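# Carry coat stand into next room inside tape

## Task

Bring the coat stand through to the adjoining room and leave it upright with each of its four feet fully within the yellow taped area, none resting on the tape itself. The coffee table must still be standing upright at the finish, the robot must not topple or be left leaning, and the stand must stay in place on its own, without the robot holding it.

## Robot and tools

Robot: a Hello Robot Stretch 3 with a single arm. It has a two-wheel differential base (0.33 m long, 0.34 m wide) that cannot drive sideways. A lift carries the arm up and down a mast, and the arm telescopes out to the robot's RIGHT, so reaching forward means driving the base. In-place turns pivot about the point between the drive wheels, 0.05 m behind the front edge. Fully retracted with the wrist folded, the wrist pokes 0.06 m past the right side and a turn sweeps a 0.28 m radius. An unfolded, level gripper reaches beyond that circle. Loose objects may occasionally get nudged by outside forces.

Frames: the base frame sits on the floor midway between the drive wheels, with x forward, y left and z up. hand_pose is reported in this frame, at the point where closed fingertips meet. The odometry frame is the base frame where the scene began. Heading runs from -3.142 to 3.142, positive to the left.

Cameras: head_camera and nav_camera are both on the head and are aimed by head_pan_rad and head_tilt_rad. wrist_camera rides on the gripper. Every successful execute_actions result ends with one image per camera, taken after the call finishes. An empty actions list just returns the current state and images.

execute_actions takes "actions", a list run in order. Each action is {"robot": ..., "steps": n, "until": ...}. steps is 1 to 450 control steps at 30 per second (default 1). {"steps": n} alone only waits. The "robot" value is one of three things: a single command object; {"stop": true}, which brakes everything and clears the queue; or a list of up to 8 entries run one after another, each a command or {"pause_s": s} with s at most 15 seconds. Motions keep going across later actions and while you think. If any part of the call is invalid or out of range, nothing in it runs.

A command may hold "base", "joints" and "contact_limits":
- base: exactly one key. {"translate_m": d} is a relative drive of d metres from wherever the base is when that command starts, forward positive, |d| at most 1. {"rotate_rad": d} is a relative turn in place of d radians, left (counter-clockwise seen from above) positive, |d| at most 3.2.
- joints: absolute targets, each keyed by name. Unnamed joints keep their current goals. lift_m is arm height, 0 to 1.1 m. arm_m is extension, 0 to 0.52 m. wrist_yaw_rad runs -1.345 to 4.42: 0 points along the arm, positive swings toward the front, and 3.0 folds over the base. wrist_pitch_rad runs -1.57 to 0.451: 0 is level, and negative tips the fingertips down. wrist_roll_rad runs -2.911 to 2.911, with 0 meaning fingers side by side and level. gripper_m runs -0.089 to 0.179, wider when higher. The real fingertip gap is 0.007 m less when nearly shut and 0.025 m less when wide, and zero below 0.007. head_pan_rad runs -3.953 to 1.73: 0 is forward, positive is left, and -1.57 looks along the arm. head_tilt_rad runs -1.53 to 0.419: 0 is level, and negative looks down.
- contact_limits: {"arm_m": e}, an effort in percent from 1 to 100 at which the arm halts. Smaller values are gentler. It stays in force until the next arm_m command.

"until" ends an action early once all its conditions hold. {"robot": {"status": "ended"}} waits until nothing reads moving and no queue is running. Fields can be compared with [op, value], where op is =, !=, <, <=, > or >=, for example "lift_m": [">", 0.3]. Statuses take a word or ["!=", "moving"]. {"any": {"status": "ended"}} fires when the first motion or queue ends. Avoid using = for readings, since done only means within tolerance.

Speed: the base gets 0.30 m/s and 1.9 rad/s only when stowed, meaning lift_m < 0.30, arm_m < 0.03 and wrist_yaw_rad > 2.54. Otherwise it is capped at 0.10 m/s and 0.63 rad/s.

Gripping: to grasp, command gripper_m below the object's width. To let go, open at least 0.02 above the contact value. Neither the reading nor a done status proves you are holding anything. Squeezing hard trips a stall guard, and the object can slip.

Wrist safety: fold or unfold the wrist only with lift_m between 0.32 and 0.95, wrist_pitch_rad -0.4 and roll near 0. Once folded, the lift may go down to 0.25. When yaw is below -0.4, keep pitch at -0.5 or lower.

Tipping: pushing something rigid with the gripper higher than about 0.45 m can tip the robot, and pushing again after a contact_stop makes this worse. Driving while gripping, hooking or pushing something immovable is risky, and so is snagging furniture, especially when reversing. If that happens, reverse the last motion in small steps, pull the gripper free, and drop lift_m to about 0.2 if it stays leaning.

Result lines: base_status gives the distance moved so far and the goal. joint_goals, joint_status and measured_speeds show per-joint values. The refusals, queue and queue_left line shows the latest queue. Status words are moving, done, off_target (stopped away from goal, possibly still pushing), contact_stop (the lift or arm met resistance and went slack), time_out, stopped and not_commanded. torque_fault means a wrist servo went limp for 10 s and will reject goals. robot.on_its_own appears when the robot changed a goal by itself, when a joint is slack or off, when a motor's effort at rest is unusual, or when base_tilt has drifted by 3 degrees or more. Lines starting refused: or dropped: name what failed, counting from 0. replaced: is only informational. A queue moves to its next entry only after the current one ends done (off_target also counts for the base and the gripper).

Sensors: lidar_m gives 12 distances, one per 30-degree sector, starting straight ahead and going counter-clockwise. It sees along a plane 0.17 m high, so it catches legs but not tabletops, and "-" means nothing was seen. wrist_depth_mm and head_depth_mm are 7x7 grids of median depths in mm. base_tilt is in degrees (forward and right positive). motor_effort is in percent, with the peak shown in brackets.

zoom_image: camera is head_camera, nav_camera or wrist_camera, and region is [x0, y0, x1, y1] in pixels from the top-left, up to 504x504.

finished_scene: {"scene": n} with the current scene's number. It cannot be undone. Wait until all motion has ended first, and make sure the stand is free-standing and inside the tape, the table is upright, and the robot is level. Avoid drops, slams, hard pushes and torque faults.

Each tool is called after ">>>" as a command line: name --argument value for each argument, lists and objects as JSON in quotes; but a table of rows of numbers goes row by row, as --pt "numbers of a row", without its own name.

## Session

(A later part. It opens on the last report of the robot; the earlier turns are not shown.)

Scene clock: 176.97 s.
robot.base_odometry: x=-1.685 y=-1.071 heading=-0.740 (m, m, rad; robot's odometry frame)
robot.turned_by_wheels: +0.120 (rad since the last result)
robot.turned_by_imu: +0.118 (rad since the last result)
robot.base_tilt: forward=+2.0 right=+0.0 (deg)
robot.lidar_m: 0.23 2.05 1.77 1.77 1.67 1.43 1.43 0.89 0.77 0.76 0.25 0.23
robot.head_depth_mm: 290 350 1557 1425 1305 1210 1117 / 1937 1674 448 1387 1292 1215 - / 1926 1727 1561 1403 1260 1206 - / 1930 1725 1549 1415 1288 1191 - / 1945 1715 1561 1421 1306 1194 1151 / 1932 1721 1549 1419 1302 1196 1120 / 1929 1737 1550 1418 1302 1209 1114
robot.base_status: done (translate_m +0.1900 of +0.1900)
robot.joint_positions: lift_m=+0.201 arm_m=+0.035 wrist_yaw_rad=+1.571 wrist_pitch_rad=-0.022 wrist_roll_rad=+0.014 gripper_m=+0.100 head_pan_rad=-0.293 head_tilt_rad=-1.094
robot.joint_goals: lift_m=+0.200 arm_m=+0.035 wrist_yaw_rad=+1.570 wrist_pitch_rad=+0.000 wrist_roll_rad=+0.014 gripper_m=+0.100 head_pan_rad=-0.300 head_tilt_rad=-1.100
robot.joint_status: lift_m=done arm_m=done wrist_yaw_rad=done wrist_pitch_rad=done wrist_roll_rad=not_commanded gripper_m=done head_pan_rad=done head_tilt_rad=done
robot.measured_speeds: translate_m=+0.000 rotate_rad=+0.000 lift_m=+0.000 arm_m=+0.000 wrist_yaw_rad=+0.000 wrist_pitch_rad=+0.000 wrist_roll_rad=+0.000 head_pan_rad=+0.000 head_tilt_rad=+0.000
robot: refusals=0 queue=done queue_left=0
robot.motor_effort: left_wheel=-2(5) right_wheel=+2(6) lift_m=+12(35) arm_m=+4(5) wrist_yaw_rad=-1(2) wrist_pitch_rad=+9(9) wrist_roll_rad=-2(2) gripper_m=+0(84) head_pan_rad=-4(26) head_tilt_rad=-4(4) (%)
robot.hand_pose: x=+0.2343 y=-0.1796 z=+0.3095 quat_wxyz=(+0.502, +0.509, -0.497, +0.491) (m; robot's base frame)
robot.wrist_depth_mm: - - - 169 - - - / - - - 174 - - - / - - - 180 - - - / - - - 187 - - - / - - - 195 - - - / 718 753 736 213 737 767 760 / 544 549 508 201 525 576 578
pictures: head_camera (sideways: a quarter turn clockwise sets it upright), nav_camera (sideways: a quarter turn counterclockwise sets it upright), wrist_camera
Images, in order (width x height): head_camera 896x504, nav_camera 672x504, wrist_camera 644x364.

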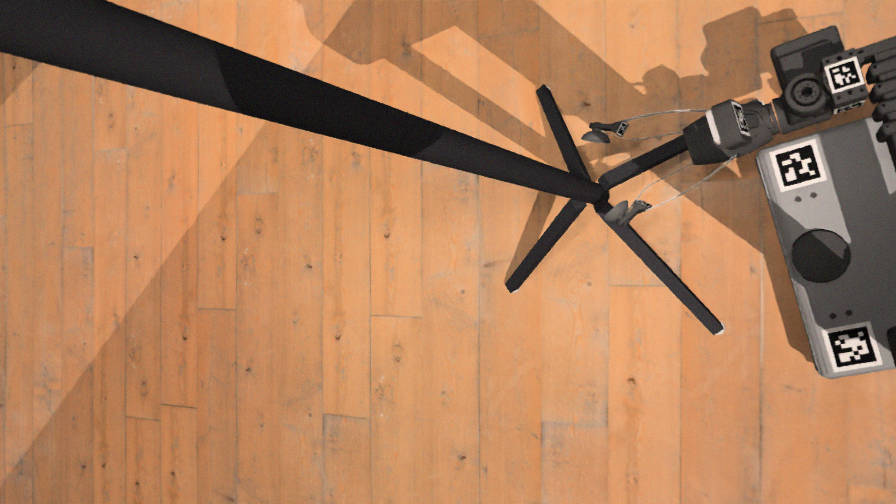

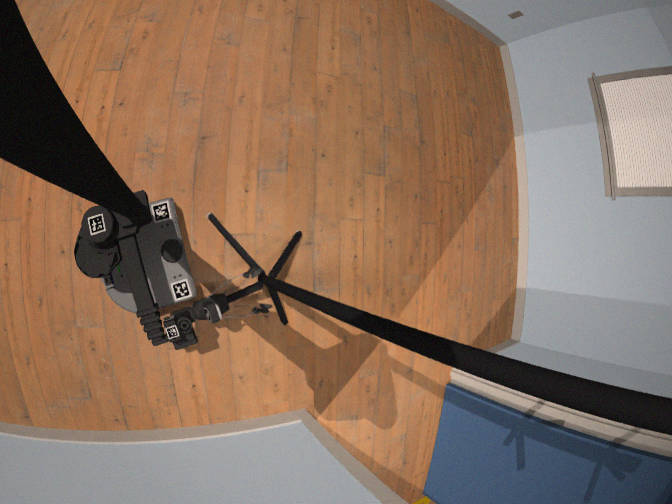

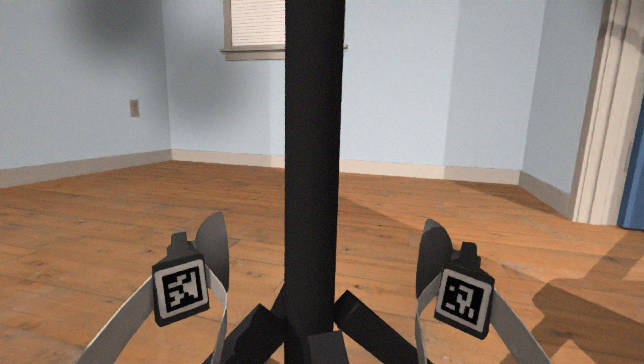

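>>> execute_actions --actions '[{"robot":[{"base":{"translate_m":0.03},"joints":{"lift_m":0.215,"arm_m":0.027}},{"joints":{"gripper_m":-0.03}},{"base":{"translate_m":0.3}}],"steps":450,"until":{"robot":{"status":"ended"}}}]'

Scene clock: 185.50 s.
robot.base_odometry: x=-1.441 y=-1.294 heading=-0.740 (m, m, rad; robot's odometry frame)
robot.turned_by_wheels: +0.000 (rad since the last result)
robot.turned_by_imu: -0.005 (rad since the last result)
robot.base_tilt: forward=+1.9 right=+0.0 (deg)
robot.lidar_m: 0.35 1.97 1.68 1.69 1.93 1.75 1.75 0.99 0.84 0.85 0.28 0.18
robot.head_depth_mm: 1969 313 1498 1420 1304 1204 1115 / 1937 1725 1517 582 1291 1183 - / 1930 1719 1563 1413 1034 1203 - / 1936 1725 1561 1421 1285 1191 - / 1947 1726 1552 1421 1307 1206 1153 / 1921 1720 1562 1422 1305 1202 1119 / 1927 1722 1551 1414 1303 1203 1120
robot.base_status: done (translate_m +0.3000 of +0.3000)
robot.joint_positions: lift_m=+0.215 arm_m=+0.027 wrist_yaw_rad=+1.563 wrist_pitch_rad=-0.021 wrist_roll_rad=+0.009 gripper_m=-0.023 head_pan_rad=-0.294 head_tilt_rad=-1.094
robot.joint_goals: lift_m=+0.215 arm_m=+0.027 wrist_yaw_rad=+1.570 wrist_pitch_rad=+0.000 wrist_roll_rad=+0.009 gripper_m=-0.024 head_pan_rad=-0.300 head_tilt_rad=-1.100
robot.joint_status: lift_m=done arm_m=done wrist_yaw_rad=done wrist_pitch_rad=done wrist_roll_rad=not_commanded gripper_m=done head_pan_rad=done head_tilt_rad=done
robot.measured_speeds: translate_m=+0.000 rotate_rad=+0.000 lift_m=+0.000 arm_m=+0.000 wrist_yaw_rad=+0.000 wrist_pitch_rad=+0.000 wrist_roll_rad=+0.000 head_pan_rad=+0.000 head_tilt_rad=+0.000
robot: refusals=0 queue=done queue_left=0
robot.on_its_own: gripper_m is held at -0.024, not at your -0.030, by its stall guard, which is not easing now
robot.motor_effort: left_wheel=-1(11) right_wheel=+1(32) lift_m=+31(35) arm_m=-5(8) wrist_yaw_rad=+8(46) wrist_pitch_rad=+8(12) wrist_roll_rad=+1(4) gripper_m=-19(95) head_pan_rad=-4(4) head_tilt_rad=-4(4) (%)
robot.hand_pose: x=+0.2343 y=-0.1741 z=+0.3238 quat_wxyz=(+0.505, +0.506, -0.498, +0.491) (m; robot's base frame)
robot.wrist_depth_mm: - - - 145 - - - / - - - 149 - - - / - - - 154 - - - / - - - 159 - - - / - - - 160 - - - / 720 722 791 166 819 800 798 / 569 575 551 177 587 620 601
pictures: head_camera (sideways: a quarter turn clockwise sets it upright), nav_camera (sideways: a quarter turn counterclockwise sets it upright), wrist_camera
Images, in order (width x height): head_camera 896x504, nav_camera 672x504, wrist_camera 644x364.

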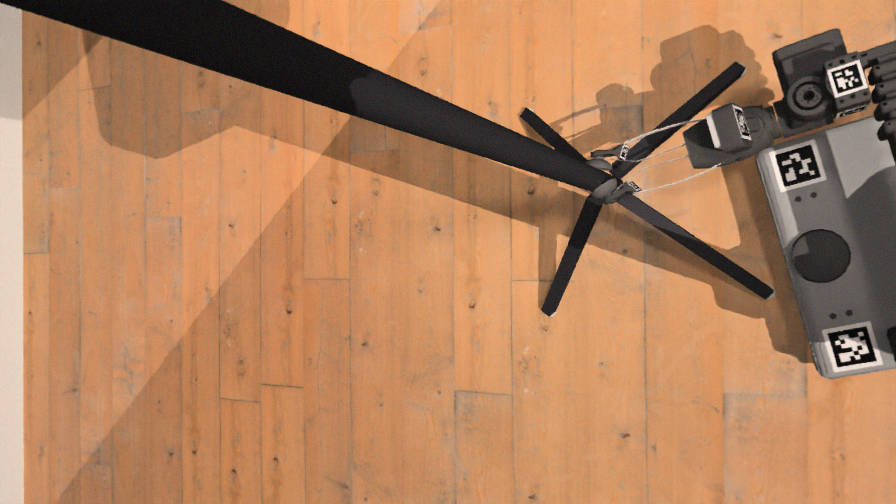

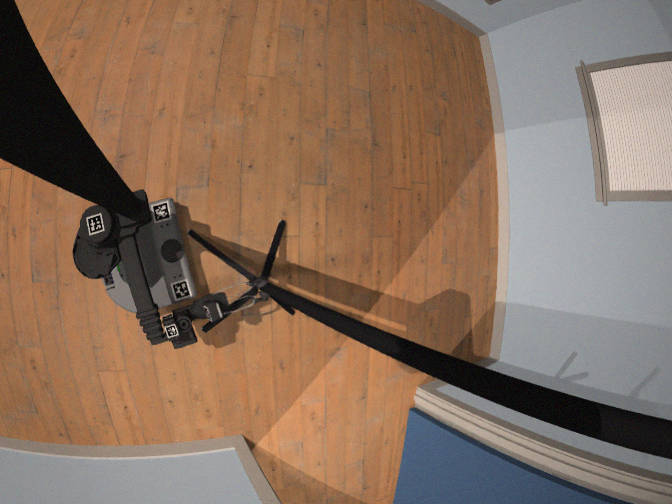

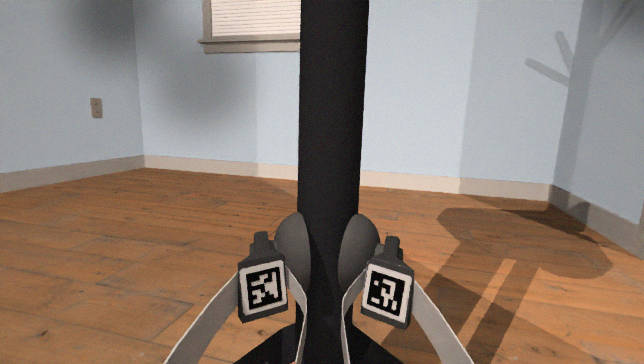

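>>> execute_actions --actions '[{"robot":{"base":{"translate_m":0.2},"joints":{"lift_m":0.225}},"steps":450,"until":{"robot":{"status":"ended"}}}]'

Scene clock: 190.50 s.
robot.base_odometry: x=-1.293 y=-1.429 heading=-0.740 (m, m, rad; robot's odometry frame)
robot.turned_by_wheels: +0.000 (rad since the last result)
robot.turned_by_imu: +0.000 (rad since the last result)
robot.base_tilt: forward=+1.9 right=+0.0 (deg)
robot.lidar_m: 0.33 1.91 1.64 1.63 1.88 1.94 1.85 1.04 0.88 0.88 0.28 0.18
robot.head_depth_mm: 1854 309 1519 1420 1300 1205 1117 / 1867 1729 448 616 1299 1194 - / 1865 1724 1563 1416 1140 1205 - / 1865 1722 1551 1421 1286 1186 - / 1848 1722 1551 1417 1300 1202 1153 / 1860 1722 1560 1412 1306 1198 1119 / 1857 1721 1546 1419 1300 1202 1116
robot.base_status: done (translate_m +0.2000 of +0.2000)
robot.joint_positions: lift_m=+0.224 arm_m=+0.027 wrist_yaw_rad=+1.568 wrist_pitch_rad=-0.054 wrist_roll_rad=+0.007 gripper_m=-0.023 head_pan_rad=-0.294 head_tilt_rad=-1.094
robot.joint_goals: lift_m=+0.225 arm_m=+0.027 wrist_yaw_rad=+1.570 wrist_pitch_rad=+0.000 wrist_roll_rad=+0.007 gripper_m=-0.024 head_pan_rad=-0.300 head_tilt_rad=-1.100
robot.joint_status: lift_m=done arm_m=done wrist_yaw_rad=done wrist_pitch_rad=done wrist_roll_rad=not_commanded gripper_m=done head_pan_rad=done head_tilt_rad=done
robot.measured_speeds: translate_m=+0.000 rotate_rad=+0.000 lift_m=+0.000 arm_m=+0.000 wrist_yaw_rad=+0.000 wrist_pitch_rad=+0.000 wrist_roll_rad=+0.000 head_pan_rad=+0.000 head_tilt_rad=+0.000
robot: refusals=0 queue=done queue_left=0
robot.on_its_own: gripper_m is held at -0.024, not at your -0.030, by its stall guard, which is not easing now
robot.motor_effort: left_wheel=-1(7) right_wheel=+0(25) lift_m=+33(33) arm_m=-4(4) wrist_yaw_rad=+2(32) wrist_pitch_rad=+21(24) wrist_roll_rad=+2(5) gripper_m=-18(22) head_pan_rad=-3(3) head_tilt_rad=-4(3) (%)
robot.hand_pose: x=+0.2332 y=-0.1728 z=+0.3252 quat_wxyz=(+0.513, +0.514, -0.488, +0.484) (m; robot's base frame)
robot.wrist_depth_mm: - - - 143 - - - / - - - 149 - - - / - - - 153 - - - / - - - 161 - - - / 959 999 - 162 - - - / 699 716 755 170 759 746 787 / 545 545 534 183 557 579 587
pictures: head_camera (sideways: a quarter turn clockwise sets it upright), nav_camera (sideways: a quarter turn counterclockwise sets it upright), wrist_camera
Images, in order (width x height): head_camera 896x504, nav_camera 672x504, wrist_camera 644x364.

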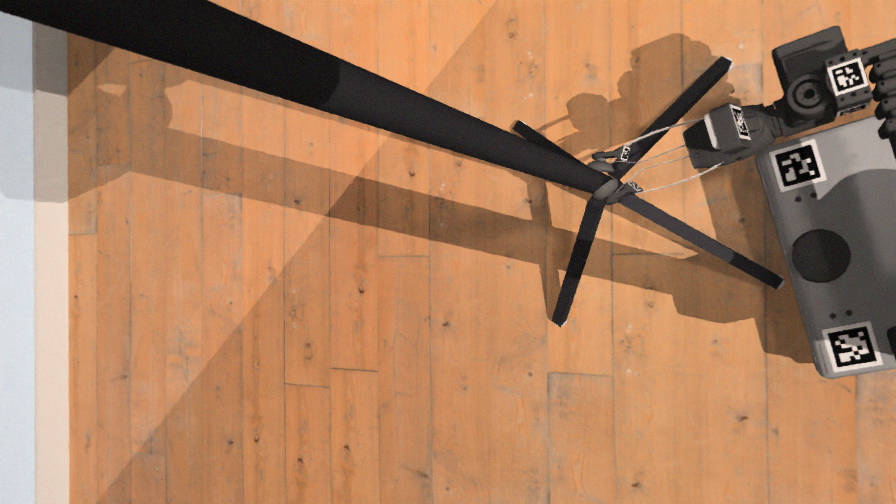

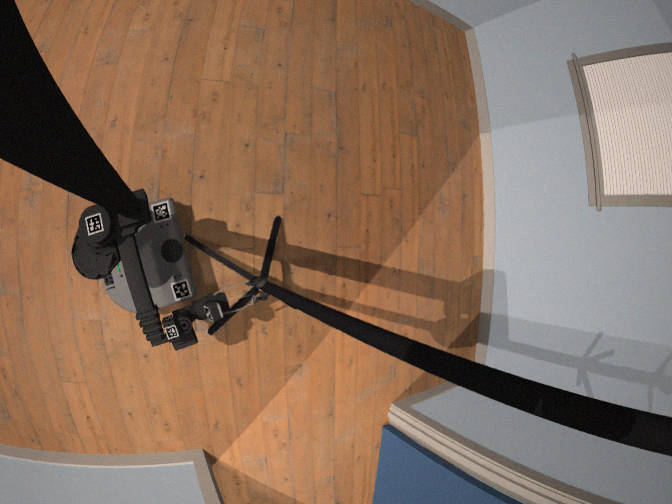

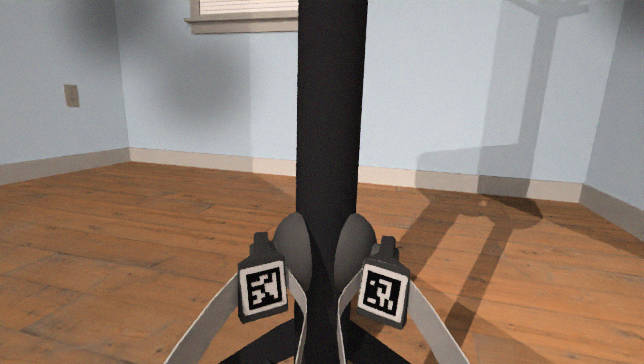

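>>> execute_actions --actions '[{"robot":{"base":{"translate_m":0.4},"joints":{"head_pan_rad":-0.9}},"steps":450,"until":{"robot":{"status":"ended"}}}]'

Scene clock: 196.03 s.
robot.base_odometry: x=-0.998 y=-1.699 heading=-0.740 (m, m, rad; robot's odometry frame)
robot.turned_by_wheels: +0.000 (rad since the last result)
robot.turned_by_imu: -0.001 (rad since the last result)
robot.base_tilt: forward=+1.9 right=-0.1 (deg)
robot.lidar_m: 0.34 1.65 1.54 1.54 1.76 2.34 2.06 1.16 1.05 1.27 0.27 0.18
robot.head_depth_mm: 1236 1442 1556 1424 1307 1208 1120 / 1388 1595 1555 1413 1302 1232 - / 1571 1698 1554 1418 1302 - - / 1768 1724 1551 1422 1301 1207 - / 1717 1722 1549 1383 1129 1188 1129 / 1586 342 409 1397 1301 1206 1116 / - 1646 1552 1418 1305 1203 1117
robot.base_status: done (translate_m +0.3999 of +0.4000)
robot.joint_positions: lift_m=+0.224 arm_m=+0.027 wrist_yaw_rad=+1.573 wrist_pitch_rad=-0.048 wrist_roll_rad=+0.007 gripper_m=-0.023 head_pan_rad=-0.893 head_tilt_rad=-1.094
robot.joint_goals: lift_m=+0.225 arm_m=+0.027 wrist_yaw_rad=+1.570 wrist_pitch_rad=+0.000 wrist_roll_rad=+0.007 gripper_m=-0.024 head_pan_rad=-0.900 head_tilt_rad=-1.100
robot.joint_status: lift_m=done arm_m=done wrist_yaw_rad=done wrist_pitch_rad=done wrist_roll_rad=not_commanded gripper_m=done head_pan_rad=done head_tilt_rad=done
robot.measured_speeds: translate_m=+0.000 rotate_rad=+0.000 lift_m=+0.000 arm_m=+0.000 wrist_yaw_rad=+0.000 wrist_pitch_rad=+0.000 wrist_roll_rad=+0.000 head_pan_rad=+0.000 head_tilt_rad=+0.000
robot: refusals=0 queue=done queue_left=0
robot.on_its_own: gripper_m is held at -0.024, not at your -0.030, by its stall guard, which is not easing now; right_wheel is at rest, and its effort (+19) is outside its rest range (-18 to +18)
robot.motor_effort: left_wheel=-1(3) right_wheel=+19(28) lift_m=+33(33) arm_m=-4(4) wrist_yaw_rad=-3(3) wrist_pitch_rad=+19(22) wrist_roll_rad=+2(2) gripper_m=-19(19) head_pan_rad=-3(35) head_tilt_rad=-4(4) (%)
robot.hand_pose: x=+0.2334 y=-0.1716 z=+0.3269 quat_wxyz=(+0.510, +0.514, -0.489, +0.487) (m; robot's base frame)
robot.wrist_depth_mm: - - - 144 - - - / - - - 149 - - - / - - - 153 - - - / - - - 159 - - - / 966 - - 161 - - - / 705 702 762 167 763 763 754 / 556 554 546 179 566 585 595
pictures: head_camera (sideways: a quarter turn clockwise sets it upright), nav_camera (sideways: a quarter turn counterclockwise sets it upright), wrist_camera
Images, in order (width x height): head_camera 896x504, nav_camera 672x504, wrist_camera 644x364.

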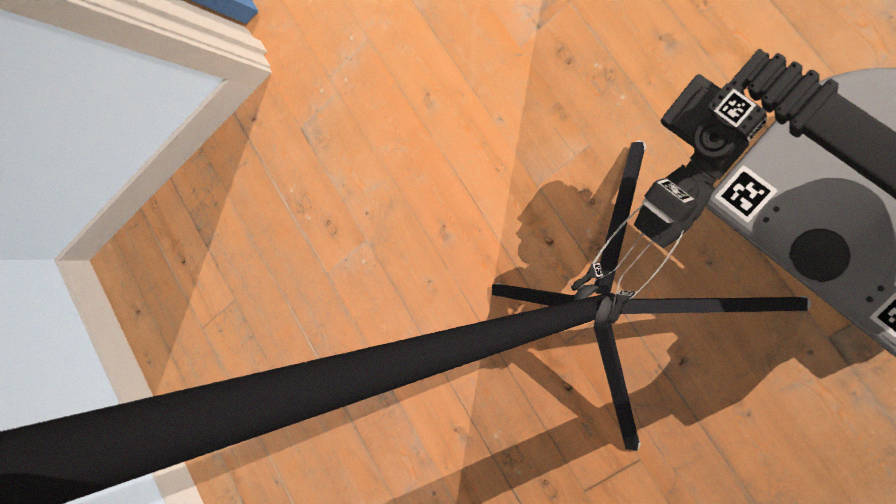

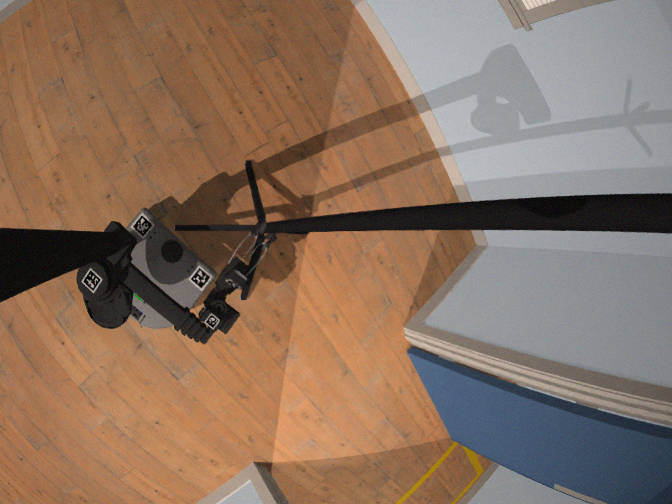

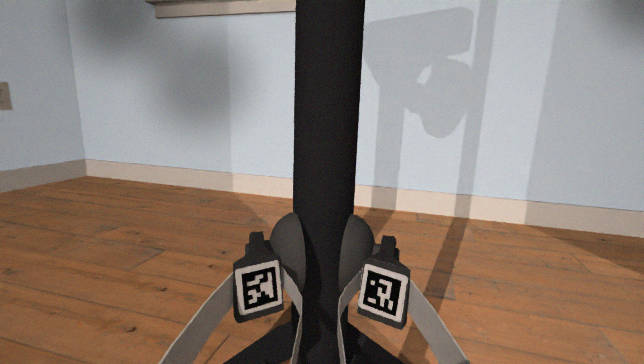

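>>> execute_actions --actions '[{"robot":[{"joints":{"lift_m":0.215,"gripper_m":0.16}},{"base":{"translate_m":-0.4}},{"base":{"rotate_rad":-1.19}},{"base":{"translate_m":0.78}},{"base":{"rotate_rad":2.49},"joints":{"head_pan_rad":-0.3}},{"base":{"translate_m":0.25}}],"steps":450,"until":{"robot":{"status":"ended"}}},{"steps":450,"until":{"robot":{"status":"ended"}}}]'

Scene clock: 225.13 s.
robot.base_odometry: x=-1.356 y=-2.026 heading=+0.560 (m, m, rad; robot's odometry frame)
robot.turned_by_wheels: +1.300 (rad since the last result)
robot.turned_by_imu: +1.294 (rad since the last result)
robot.base_tilt: forward=+1.9 right=-0.1 (deg)
robot.lidar_m: 0.45 2.09 2.51 2.14 0.73 0.66 2.76 0.83 0.78 1.37 1.41 0.31
robot.head_depth_mm: 1932 1721 1560 1423 1302 1206 1120 / 411 530 1539 1419 1294 1217 - / 1935 1729 1494 1386 1282 1218 - / 1937 1719 1562 1417 1300 1190 - / 1927 1723 1552 1416 1301 1200 1148 / 1921 1712 1550 1420 1299 1199 1120 / 1904 1725 1551 1415 1309 1201 1121
robot.base_status: done (translate_m +0.2500 of +0.2500)
robot.joint_positions: lift_m=+0.216 arm_m=+0.027 wrist_yaw_rad=+1.571 wrist_pitch_rad=-0.022 wrist_roll_rad=+0.007 gripper_m=+0.160 head_pan_rad=-0.307 head_tilt_rad=-1.094
robot.joint_goals: lift_m=+0.215 arm_m=+0.027 wrist_yaw_rad=+1.570 wrist_pitch_rad=+0.000 wrist_roll_rad=+0.007 gripper_m=+0.160 head_pan_rad=-0.300 head_tilt_rad=-1.100
robot.joint_status: lift_m=done arm_m=done wrist_yaw_rad=done wrist_pitch_rad=done wrist_roll_rad=not_commanded gripper_m=done head_pan_rad=done head_tilt_rad=done
robot.measured_speeds: translate_m=+0.000 rotate_rad=+0.000 lift_m=+0.000 arm_m=+0.000 wrist_yaw_rad=+0.000 wrist_pitch_rad=+0.000 wrist_roll_rad=+0.000 head_pan_rad=+0.000 head_tilt_rad=+0.000
robot: refusals=0 queue=done queue_left=0
robot.motor_effort: left_wheel=-2(5) right_wheel=+2(21) lift_m=+12(34) arm_m=-4(4) wrist_yaw_rad=-1(4) wrist_pitch_rad=+9(19) wrist_roll_rad=+2(2) gripper_m=+0(84) head_pan_rad=+4(33) head_tilt_rad=-4(4) (%)
robot.hand_pose: x=+0.2343 y=-0.1721 z=+0.3245 quat_wxyz=(+0.504, +0.507, -0.496, +0.493) (m; robot's base frame)
robot.wrist_depth_mm: - - - - - - - / - - - - - - - / - - - - - - - / - - - - - - - / - - - - - - - / 756 732 742 320 715 795 809 / 548 574 556 536 539 576 610
pictures: head_camera (sideways: a quarter turn clockwise sets it upright), nav_camera (sideways: a quarter turn counterclockwise sets it upright), wrist_camera
Images, in order (width x height): head_camera 896x504, nav_camera 672x504, wrist_camera 644x364.

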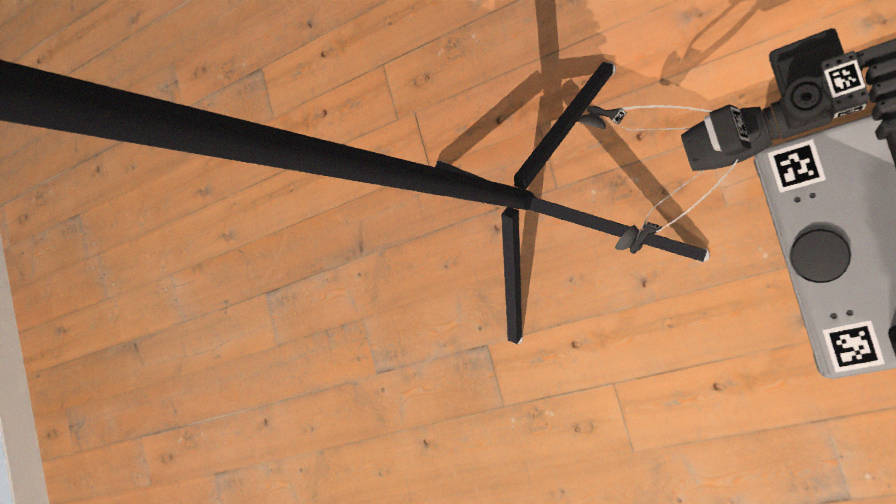

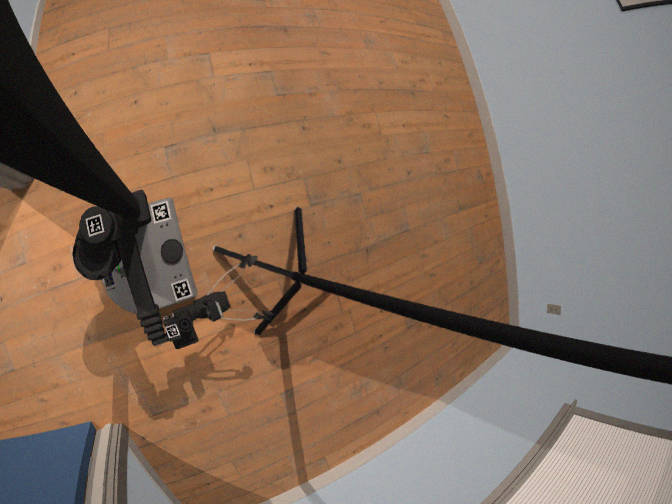

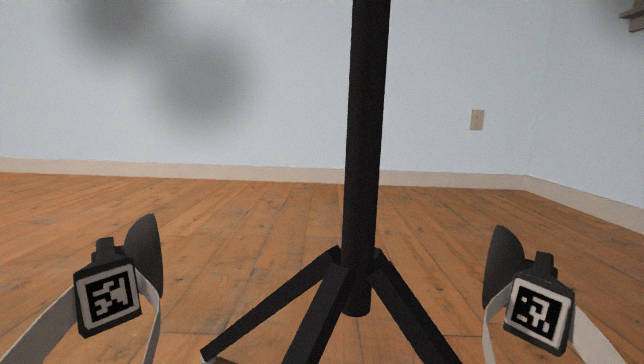

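>>> execute_actions --actions '[{"robot":[{"base":{"translate_m":0.145},"joints":{"arm_m":0.052}},{"joints":{"gripper_m":0.1}}],"steps":450,"until":{"robot":{"status":"ended"}}}]'

Scene clock: 230.17 s.
robot.base_odometry: x=-1.233 y=-1.949 heading=+0.560 (m, m, rad; robot's odometry frame)
robot.turned_by_wheels: +0.000 (rad since the last result)
robot.turned_by_imu: +0.000 (rad since the last result)
robot.base_tilt: forward=+2.0 right=-0.1 (deg)
robot.lidar_m: 1.87 1.93 2.51 2.41 0.94 0.78 2.90 0.88 0.89 1.37 0.33 0.20
robot.head_depth_mm: 1944 359 470 1421 1301 1203 1116 / 1948 1727 1561 684 1304 1217 1127 / 1947 1720 1556 1420 1255 1195 - / 1905 1714 1565 1421 1290 1208 - / 1903 1722 1552 1416 1293 1201 1149 / 1876 1719 1558 1417 1303 1208 1120 / 1830 1709 1553 1413 1301 1201 1119
robot.base_status: done (translate_m +0.1450 of +0.1450)
robot.joint_positions: lift_m=+0.216 arm_m=+0.052 wrist_yaw_rad=+1.571 wrist_pitch_rad=-0.021 wrist_roll_rad=+0.007 gripper_m=+0.100 head_pan_rad=-0.307 head_tilt_rad=-1.094
robot.joint_goals: lift_m=+0.215 arm_m=+0.052 wrist_yaw_rad=+1.570 wrist_pitch_rad=+0.000 wrist_roll_rad=+0.007 gripper_m=+0.100 head_pan_rad=-0.300 head_tilt_rad=-1.100
robot.joint_status: lift_m=done arm_m=done wrist_yaw_rad=done wrist_pitch_rad=done wrist_roll_rad=not_commanded gripper_m=done head_pan_rad=done head_tilt_rad=done
robot.measured_speeds: translate_m=+0.000 rotate_rad=+0.000 lift_m=+0.000 arm_m=+0.000 wrist_yaw_rad=+0.000 wrist_pitch_rad=+0.000 wrist_roll_rad=+0.000 head_pan_rad=+0.000 head_tilt_rad=+0.000
robot: refusals=0 queue=done queue_left=0
robot.motor_effort: left_wheel=-1(8) right_wheel=+2(26) lift_m=+13(12) arm_m=+4(3) wrist_yaw_rad=-1(1) wrist_pitch_rad=+8(8) wrist_roll_rad=+1(2) gripper_m=+0(83) head_pan_rad=+3(4) head_tilt_rad=-4(5) (%)
robot.hand_pose: x=+0.2343 y=-0.1967 z=+0.3248 quat_wxyz=(+0.504, +0.507, -0.496, +0.493) (m; robot's base frame)
robot.wrist_depth_mm: - - - 159 - - - / - - - 164 - - - / - - - 168 - - - / - - - 175 - - - / - - - 184 - - - / 733 793 742 188 797 787 846 / 566 574 575 193 565 598 617
pictures: head_camera (sideways: a quarter turn clockwise sets it upright), nav_camera (sideways: a quarter turn counterclockwise sets it upright), wrist_camera
Images, in order (width x height): head_camera 896x504, nav_camera 672x504, wrist_camera 644x364.

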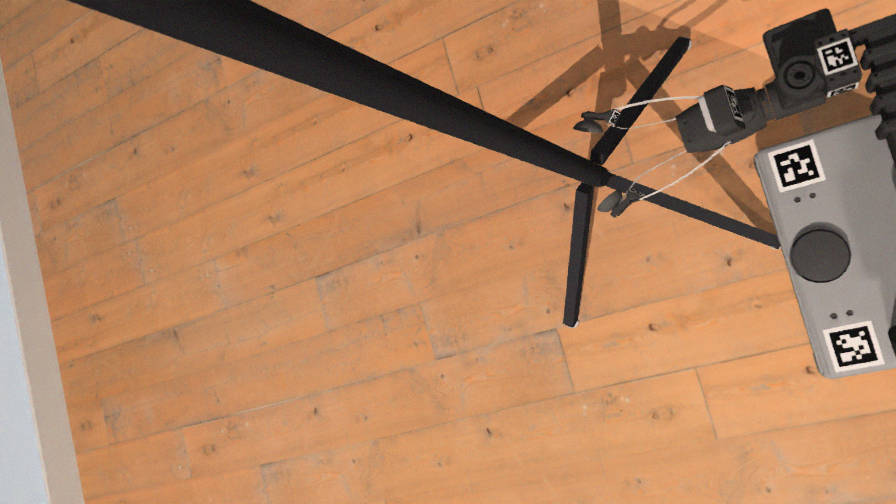

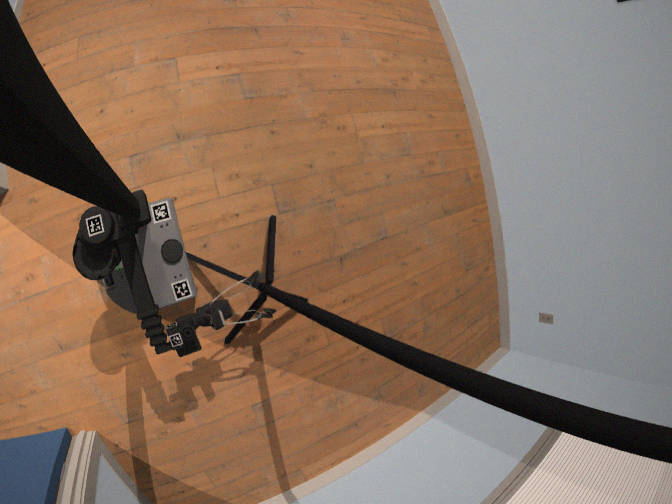

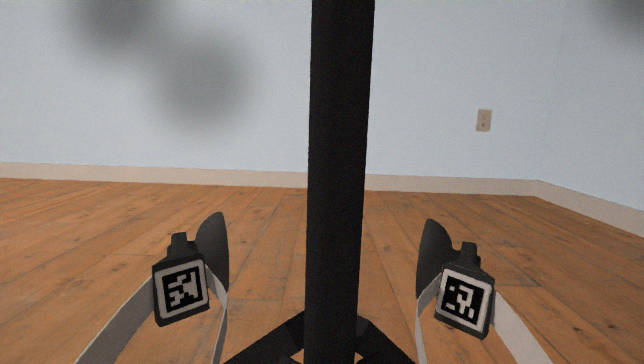

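>>> execute_actions --actions '[{"robot":[{"base":{"translate_m":0.05},"joints":{"arm_m":0.06}},{"joints":{"gripper_m":-0.03}},{"base":{"translate_m":-0.4},"joints":{"lift_m":0.225,"head_pan_rad":-1.0}}],"steps":450,"until":{"robot":{"status":"ended"}}}]'

Scene clock: 238.80 s.
robot.base_odometry: x=-1.529 y=-2.135 heading=+0.560 (m, m, rad; robot's odometry frame)
robot.turned_by_wheels: +0.000 (rad since the last result)
robot.turned_by_imu: -0.001 (rad since the last result)
robot.base_tilt: forward=+1.9 right=-0.1 (deg)
robot.lidar_m: 0.56 2.30 2.50 1.27 0.52 0.59 2.54 0.79 0.67 1.10 1.42 0.58
robot.head_depth_mm: 1427 1652 1551 1426 1302 1206 1121 / 1517 1687 1556 1417 1303 - - / 1629 1723 1557 1423 1303 1207 - / 1744 1717 1557 1414 1299 1216 - / 1831 1726 1555 1419 1304 1204 1128 / 1905 1729 1553 1419 1299 1203 1122 / 1925 1722 1552 1380 1283 1204 1119
robot.base_status: done (translate_m -0.4000 of -0.4000)
robot.joint_positions: lift_m=+0.224 arm_m=+0.060 wrist_yaw_rad=+1.509 wrist_pitch_rad=-0.023 wrist_roll_rad=+0.007 gripper_m=-0.029 head_pan_rad=-0.993 head_tilt_rad=-1.094
robot.joint_goals: lift_m=+0.225 arm_m=+0.060 wrist_yaw_rad=+1.511 wrist_pitch_rad=+0.000 wrist_roll_rad=+0.007 gripper_m=-0.030 head_pan_rad=-1.000 head_tilt_rad=-1.100
robot.joint_status: lift_m=done arm_m=done wrist_yaw_rad=done wrist_pitch_rad=done wrist_roll_rad=not_commanded gripper_m=done head_pan_rad=done head_tilt_rad=done
robot.measured_speeds: translate_m=+0.000 rotate_rad=+0.000 lift_m=+0.000 arm_m=+0.000 wrist_yaw_rad=+0.000 wrist_pitch_rad=+0.000 wrist_roll_rad=+0.000 head_pan_rad=+0.000 head_tilt_rad=+0.000
robot: refusals=0 queue=done queue_left=0
robot.on_its_own: wrist_yaw_rad is held at +1.511, not at your +1.570, by its stall guard, which is not easing now
robot.motor_effort: left_wheel=-1(9) right_wheel=+2(20) lift_m=+33(36) arm_m=-1(6) wrist_yaw_rad=+3(50) wrist_pitch_rad=+9(17) wrist_roll_rad=+2(2) gripper_m=-11(99) head_pan_rad=-3(37) head_tilt_rad=-4(4) (%)
robot.hand_pose: x=+0.2338 y=-0.2208 z=+0.3332 quat_wxyz=(+0.519, +0.492, -0.511, +0.477) (m; robot's base frame)
robot.wrist_depth_mm: - - - - - - - / - - - - - - - / - - - - - - - / - - - - - - - / - - - 590 - - - / 749 748 776 - 803 802 823 / 567 589 592 594 600 620 616
pictures: head_camera (sideways: a quarter turn clockwise sets it upright), nav_camera (sideways: a quarter turn counterclockwise sets it upright), wrist_camera
Images, in order (width x height): head_camera 896x504, nav_camera 672x504, wrist_camera 644x364.

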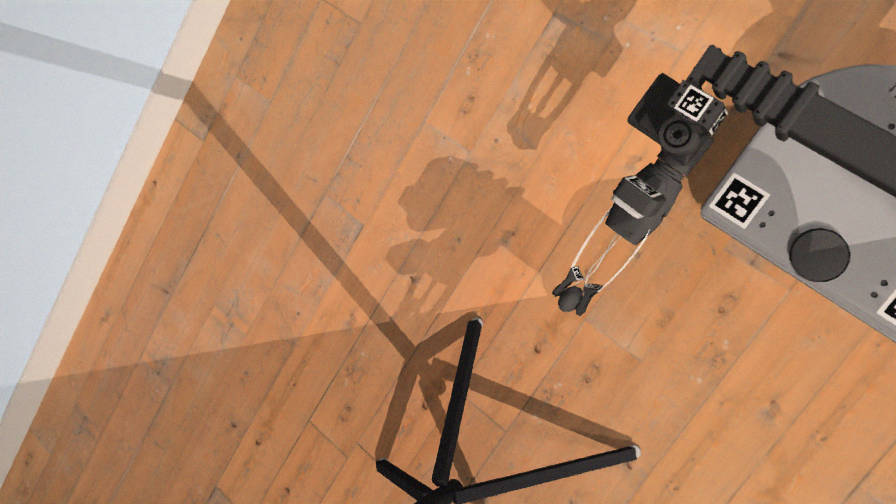

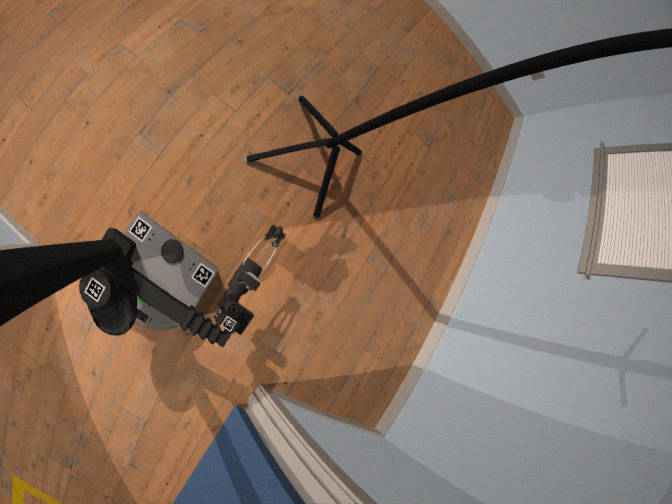

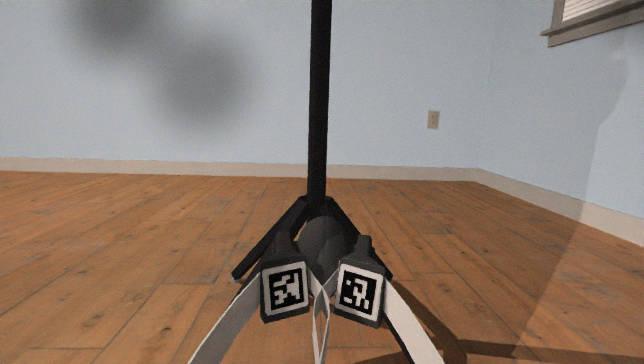

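Legs now ~square. Retry, a bit deeper.

>>> execute_actions --actions '[{"robot":[{"base":{"translate_m":0.45},"joints":{"arm_m":0.085,"wrist_yaw_rad":1.57,"lift_m":0.215,"gripper_m":0.13,"head_pan_rad":-0.4}}],"steps":450,"until":{"robot":{"status":"ended"}}}]'

Scene clock: 245.60 s.
robot.base_odometry: x=-1.148 y=-1.896 heading=+0.560 (m, m, rad; robot's odometry frame)
robot.turned_by_wheels: +0.000 (rad since the last result)
robot.turned_by_imu: -0.001 (rad since the last result)
robot.base_tilt: forward=+1.9 right=+0.0 (deg)
robot.lidar_m: 1.78 1.83 2.47 2.41 1.09 0.86 2.98 0.95 1.05 1.36 0.31 0.19
robot.head_depth_mm: 1936 1694 403 1421 1307 1216 - / 1939 1722 1563 639 1289 1181 1133 / 1932 1727 1563 1411 1268 1204 - / 1898 1729 1554 1419 1286 1203 - / 1865 1717 1568 1415 1302 1204 1142 / 1835 1726 1550 1420 1311 1201 1121 / 1788 1723 1549 1418 1304 1205 1119
robot.base_status: done (translate_m +0.4500 of +0.4500)
robot.joint_positions: lift_m=+0.216 arm_m=+0.085 wrist_yaw_rad=+1.569 wrist_pitch_rad=-0.020 wrist_roll_rad=+0.007 gripper_m=+0.130 head_pan_rad=-0.406 head_tilt_rad=-1.094
robot.joint_goals: lift_m=+0.215 arm_m=+0.085 wrist_yaw_rad=+1.570 wrist_pitch_rad=+0.000 wrist_roll_rad=+0.007 gripper_m=+0.130 head_pan_rad=-0.400 head_tilt_rad=-1.100
robot.joint_status: lift_m=done arm_m=done wrist_yaw_rad=done wrist_pitch_rad=done wrist_roll_rad=not_commanded gripper_m=done head_pan_rad=done head_tilt_rad=done
robot.measured_speeds: translate_m=+0.000 rotate_rad=+0.000 lift_m=+0.000 arm_m=+0.000 wrist_yaw_rad=+0.000 wrist_pitch_rad=+0.000 wrist_roll_rad=+0.000 head_pan_rad=+0.000 head_tilt_rad=+0.000
robot: refusals=0 queue=done queue_left=0
robot.motor_effort: left_wheel=-1(10) right_wheel=+2(24) lift_m=+13(34) arm_m=+4(2) wrist_yaw_rad=+2(3) wrist_pitch_rad=+8(9) wrist_roll_rad=+1(1) gripper_m=+0(80) head_pan_rad=+3(36) head_tilt_rad=-4(4) (%)
robot.hand_pose: x=+0.2343 y=-0.2302 z=+0.3249 quat_wxyz=(+0.504, +0.506, -0.497, +0.493) (m; robot's base frame)
robot.wrist_depth_mm: - - - 123 - - - / - - - 127 - - - / - - - 132 - - - / - - - 135 - - - / - - - 140 - - - / 738 - 774 145 775 846 806 / 576 561 577 150 591 574 613
pictures: head_camera (sideways: a quarter turn clockwise sets it upright), nav_camera (sideways: a quarter turn counterclockwise sets it upright), wrist_camera
Images, in order (width x height): head_camera 896x504, nav_camera 672x504, wrist_camera 644x364.

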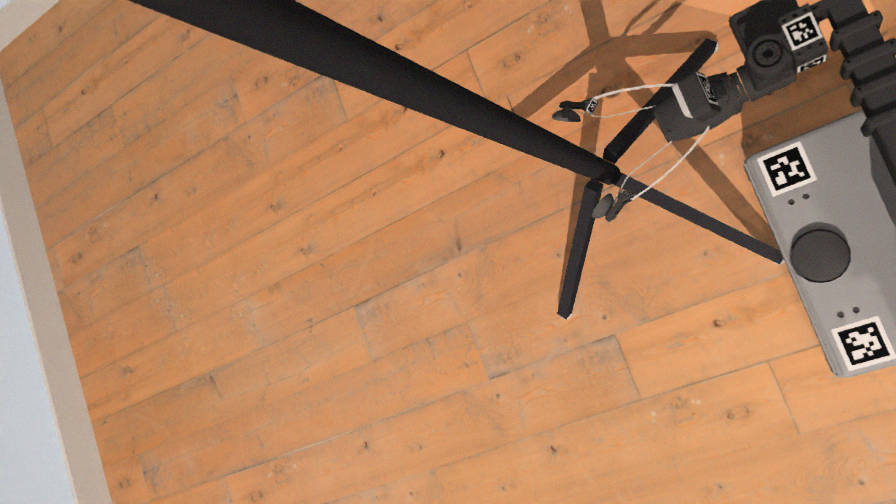

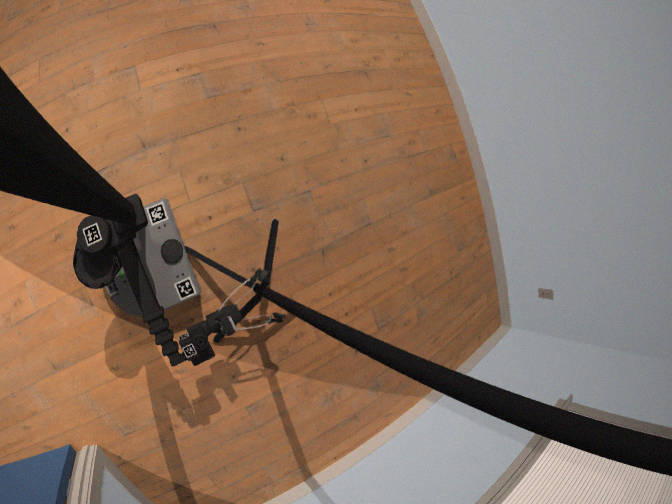

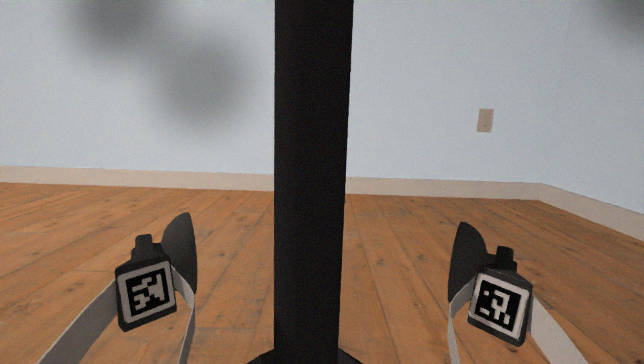

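>>> execute_actions --actions '[{"robot":[{"base":{"translate_m":-0.015},"joints":{"arm_m":0.077}},{"joints":{"gripper_m":-0.03}},{"base":{"translate_m":-0.4},"joints":{"head_pan_rad":-1.0}}],"steps":450,"until":{"robot":{"status":"ended"}}}]'

Scene clock: 254.67 s.
robot.base_odometry: x=-1.500 y=-2.117 heading=+0.560 (m, m, rad; robot's odometry frame)
robot.turned_by_wheels: +0.000 (rad since the last result)
robot.turned_by_imu: -0.001 (rad since the last result)
robot.base_tilt: forward=+1.9 right=-0.1 (deg)
robot.lidar_m: 0.57 2.26 2.50 1.42 0.54 0.58 2.57 0.78 0.69 1.23 1.42 0.61
robot.head_depth_mm: 1425 1645 1566 1419 1304 1205 1117 / 1519 1692 1561 1421 1305 - - / 1622 1718 1550 1419 1315 1204 - / 1746 1719 1558 1418 1320 1212 - / 1841 1719 1554 1415 1302 1205 1128 / 1889 1726 1563 1419 1300 1204 1120 / 1923 1723 1555 1385 1288 1199 1116
robot.base_status: done (translate_m -0.4000 of -0.4000)
robot.joint_positions: lift_m=+0.216 arm_m=+0.077 wrist_yaw_rad=+1.568 wrist_pitch_rad=-0.018 wrist_roll_rad=+0.007 gripper_m=-0.029 head_pan_rad=-0.993 head_tilt_rad=-1.094
robot.joint_goals: lift_m=+0.215 arm_m=+0.077 wrist_yaw_rad=+1.570 wrist_pitch_rad=+0.000 wrist_roll_rad=+0.007 gripper_m=-0.030 head_pan_rad=-1.000 head_tilt_rad=-1.100
robot.joint_status: lift_m=done arm_m=done wrist_yaw_rad=done wrist_pitch_rad=done wrist_roll_rad=not_commanded gripper_m=done head_pan_rad=done head_tilt_rad=done
robot.measured_speeds: translate_m=+0.000 rotate_rad=+0.000 lift_m=+0.000 arm_m=+0.000 wrist_yaw_rad=+0.000 wrist_pitch_rad=+0.000 wrist_roll_rad=+0.000 head_pan_rad=+0.000 head_tilt_rad=+0.000
robot: refusals=0 queue=done queue_left=0
robot.motor_effort: left_wheel=-1(5) right_wheel=+1(18) lift_m=+13(13) arm_m=-5(7) wrist_yaw_rad=+3(4) wrist_pitch_rad=+7(8) wrist_roll_rad=+1(2) gripper_m=-11(99) head_pan_rad=-4(35) head_tilt_rad=-4(4) (%)
robot.hand_pose: x=+0.2344 y=-0.2230 z=+0.3256 quat_wxyz=(+0.504, +0.506, -0.498, +0.493) (m; robot's base frame)
robot.wrist_depth_mm: - - - - - - - / - - - - - - - / - - - - - - - / - - - - - - - / - - - 546 - - - / 738 760 761 - 793 802 804 / 576 573 579 596 592 599 618
pictures: head_camera (sideways: a quarter turn clockwise sets it upright), nav_camera (sideways: a quarter turn counterclockwise sets it upright), wrist_camera
Images, in order (width x height): head_camera 896x504, nav_camera 672x504, wrist_camera 644x364.

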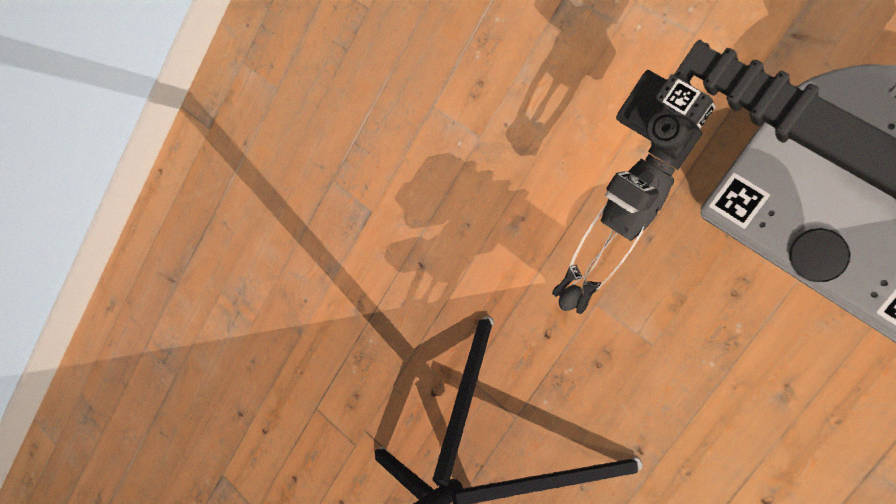

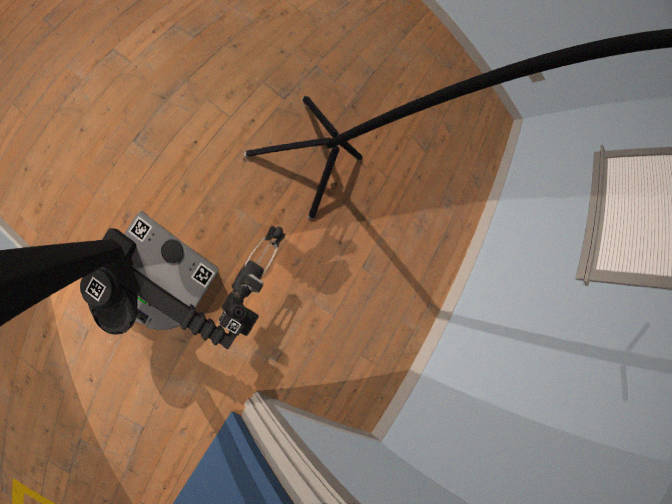

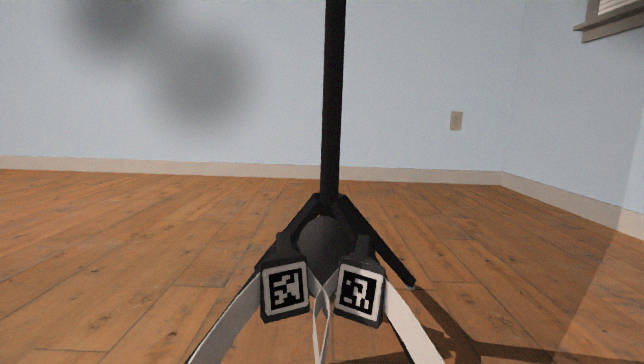

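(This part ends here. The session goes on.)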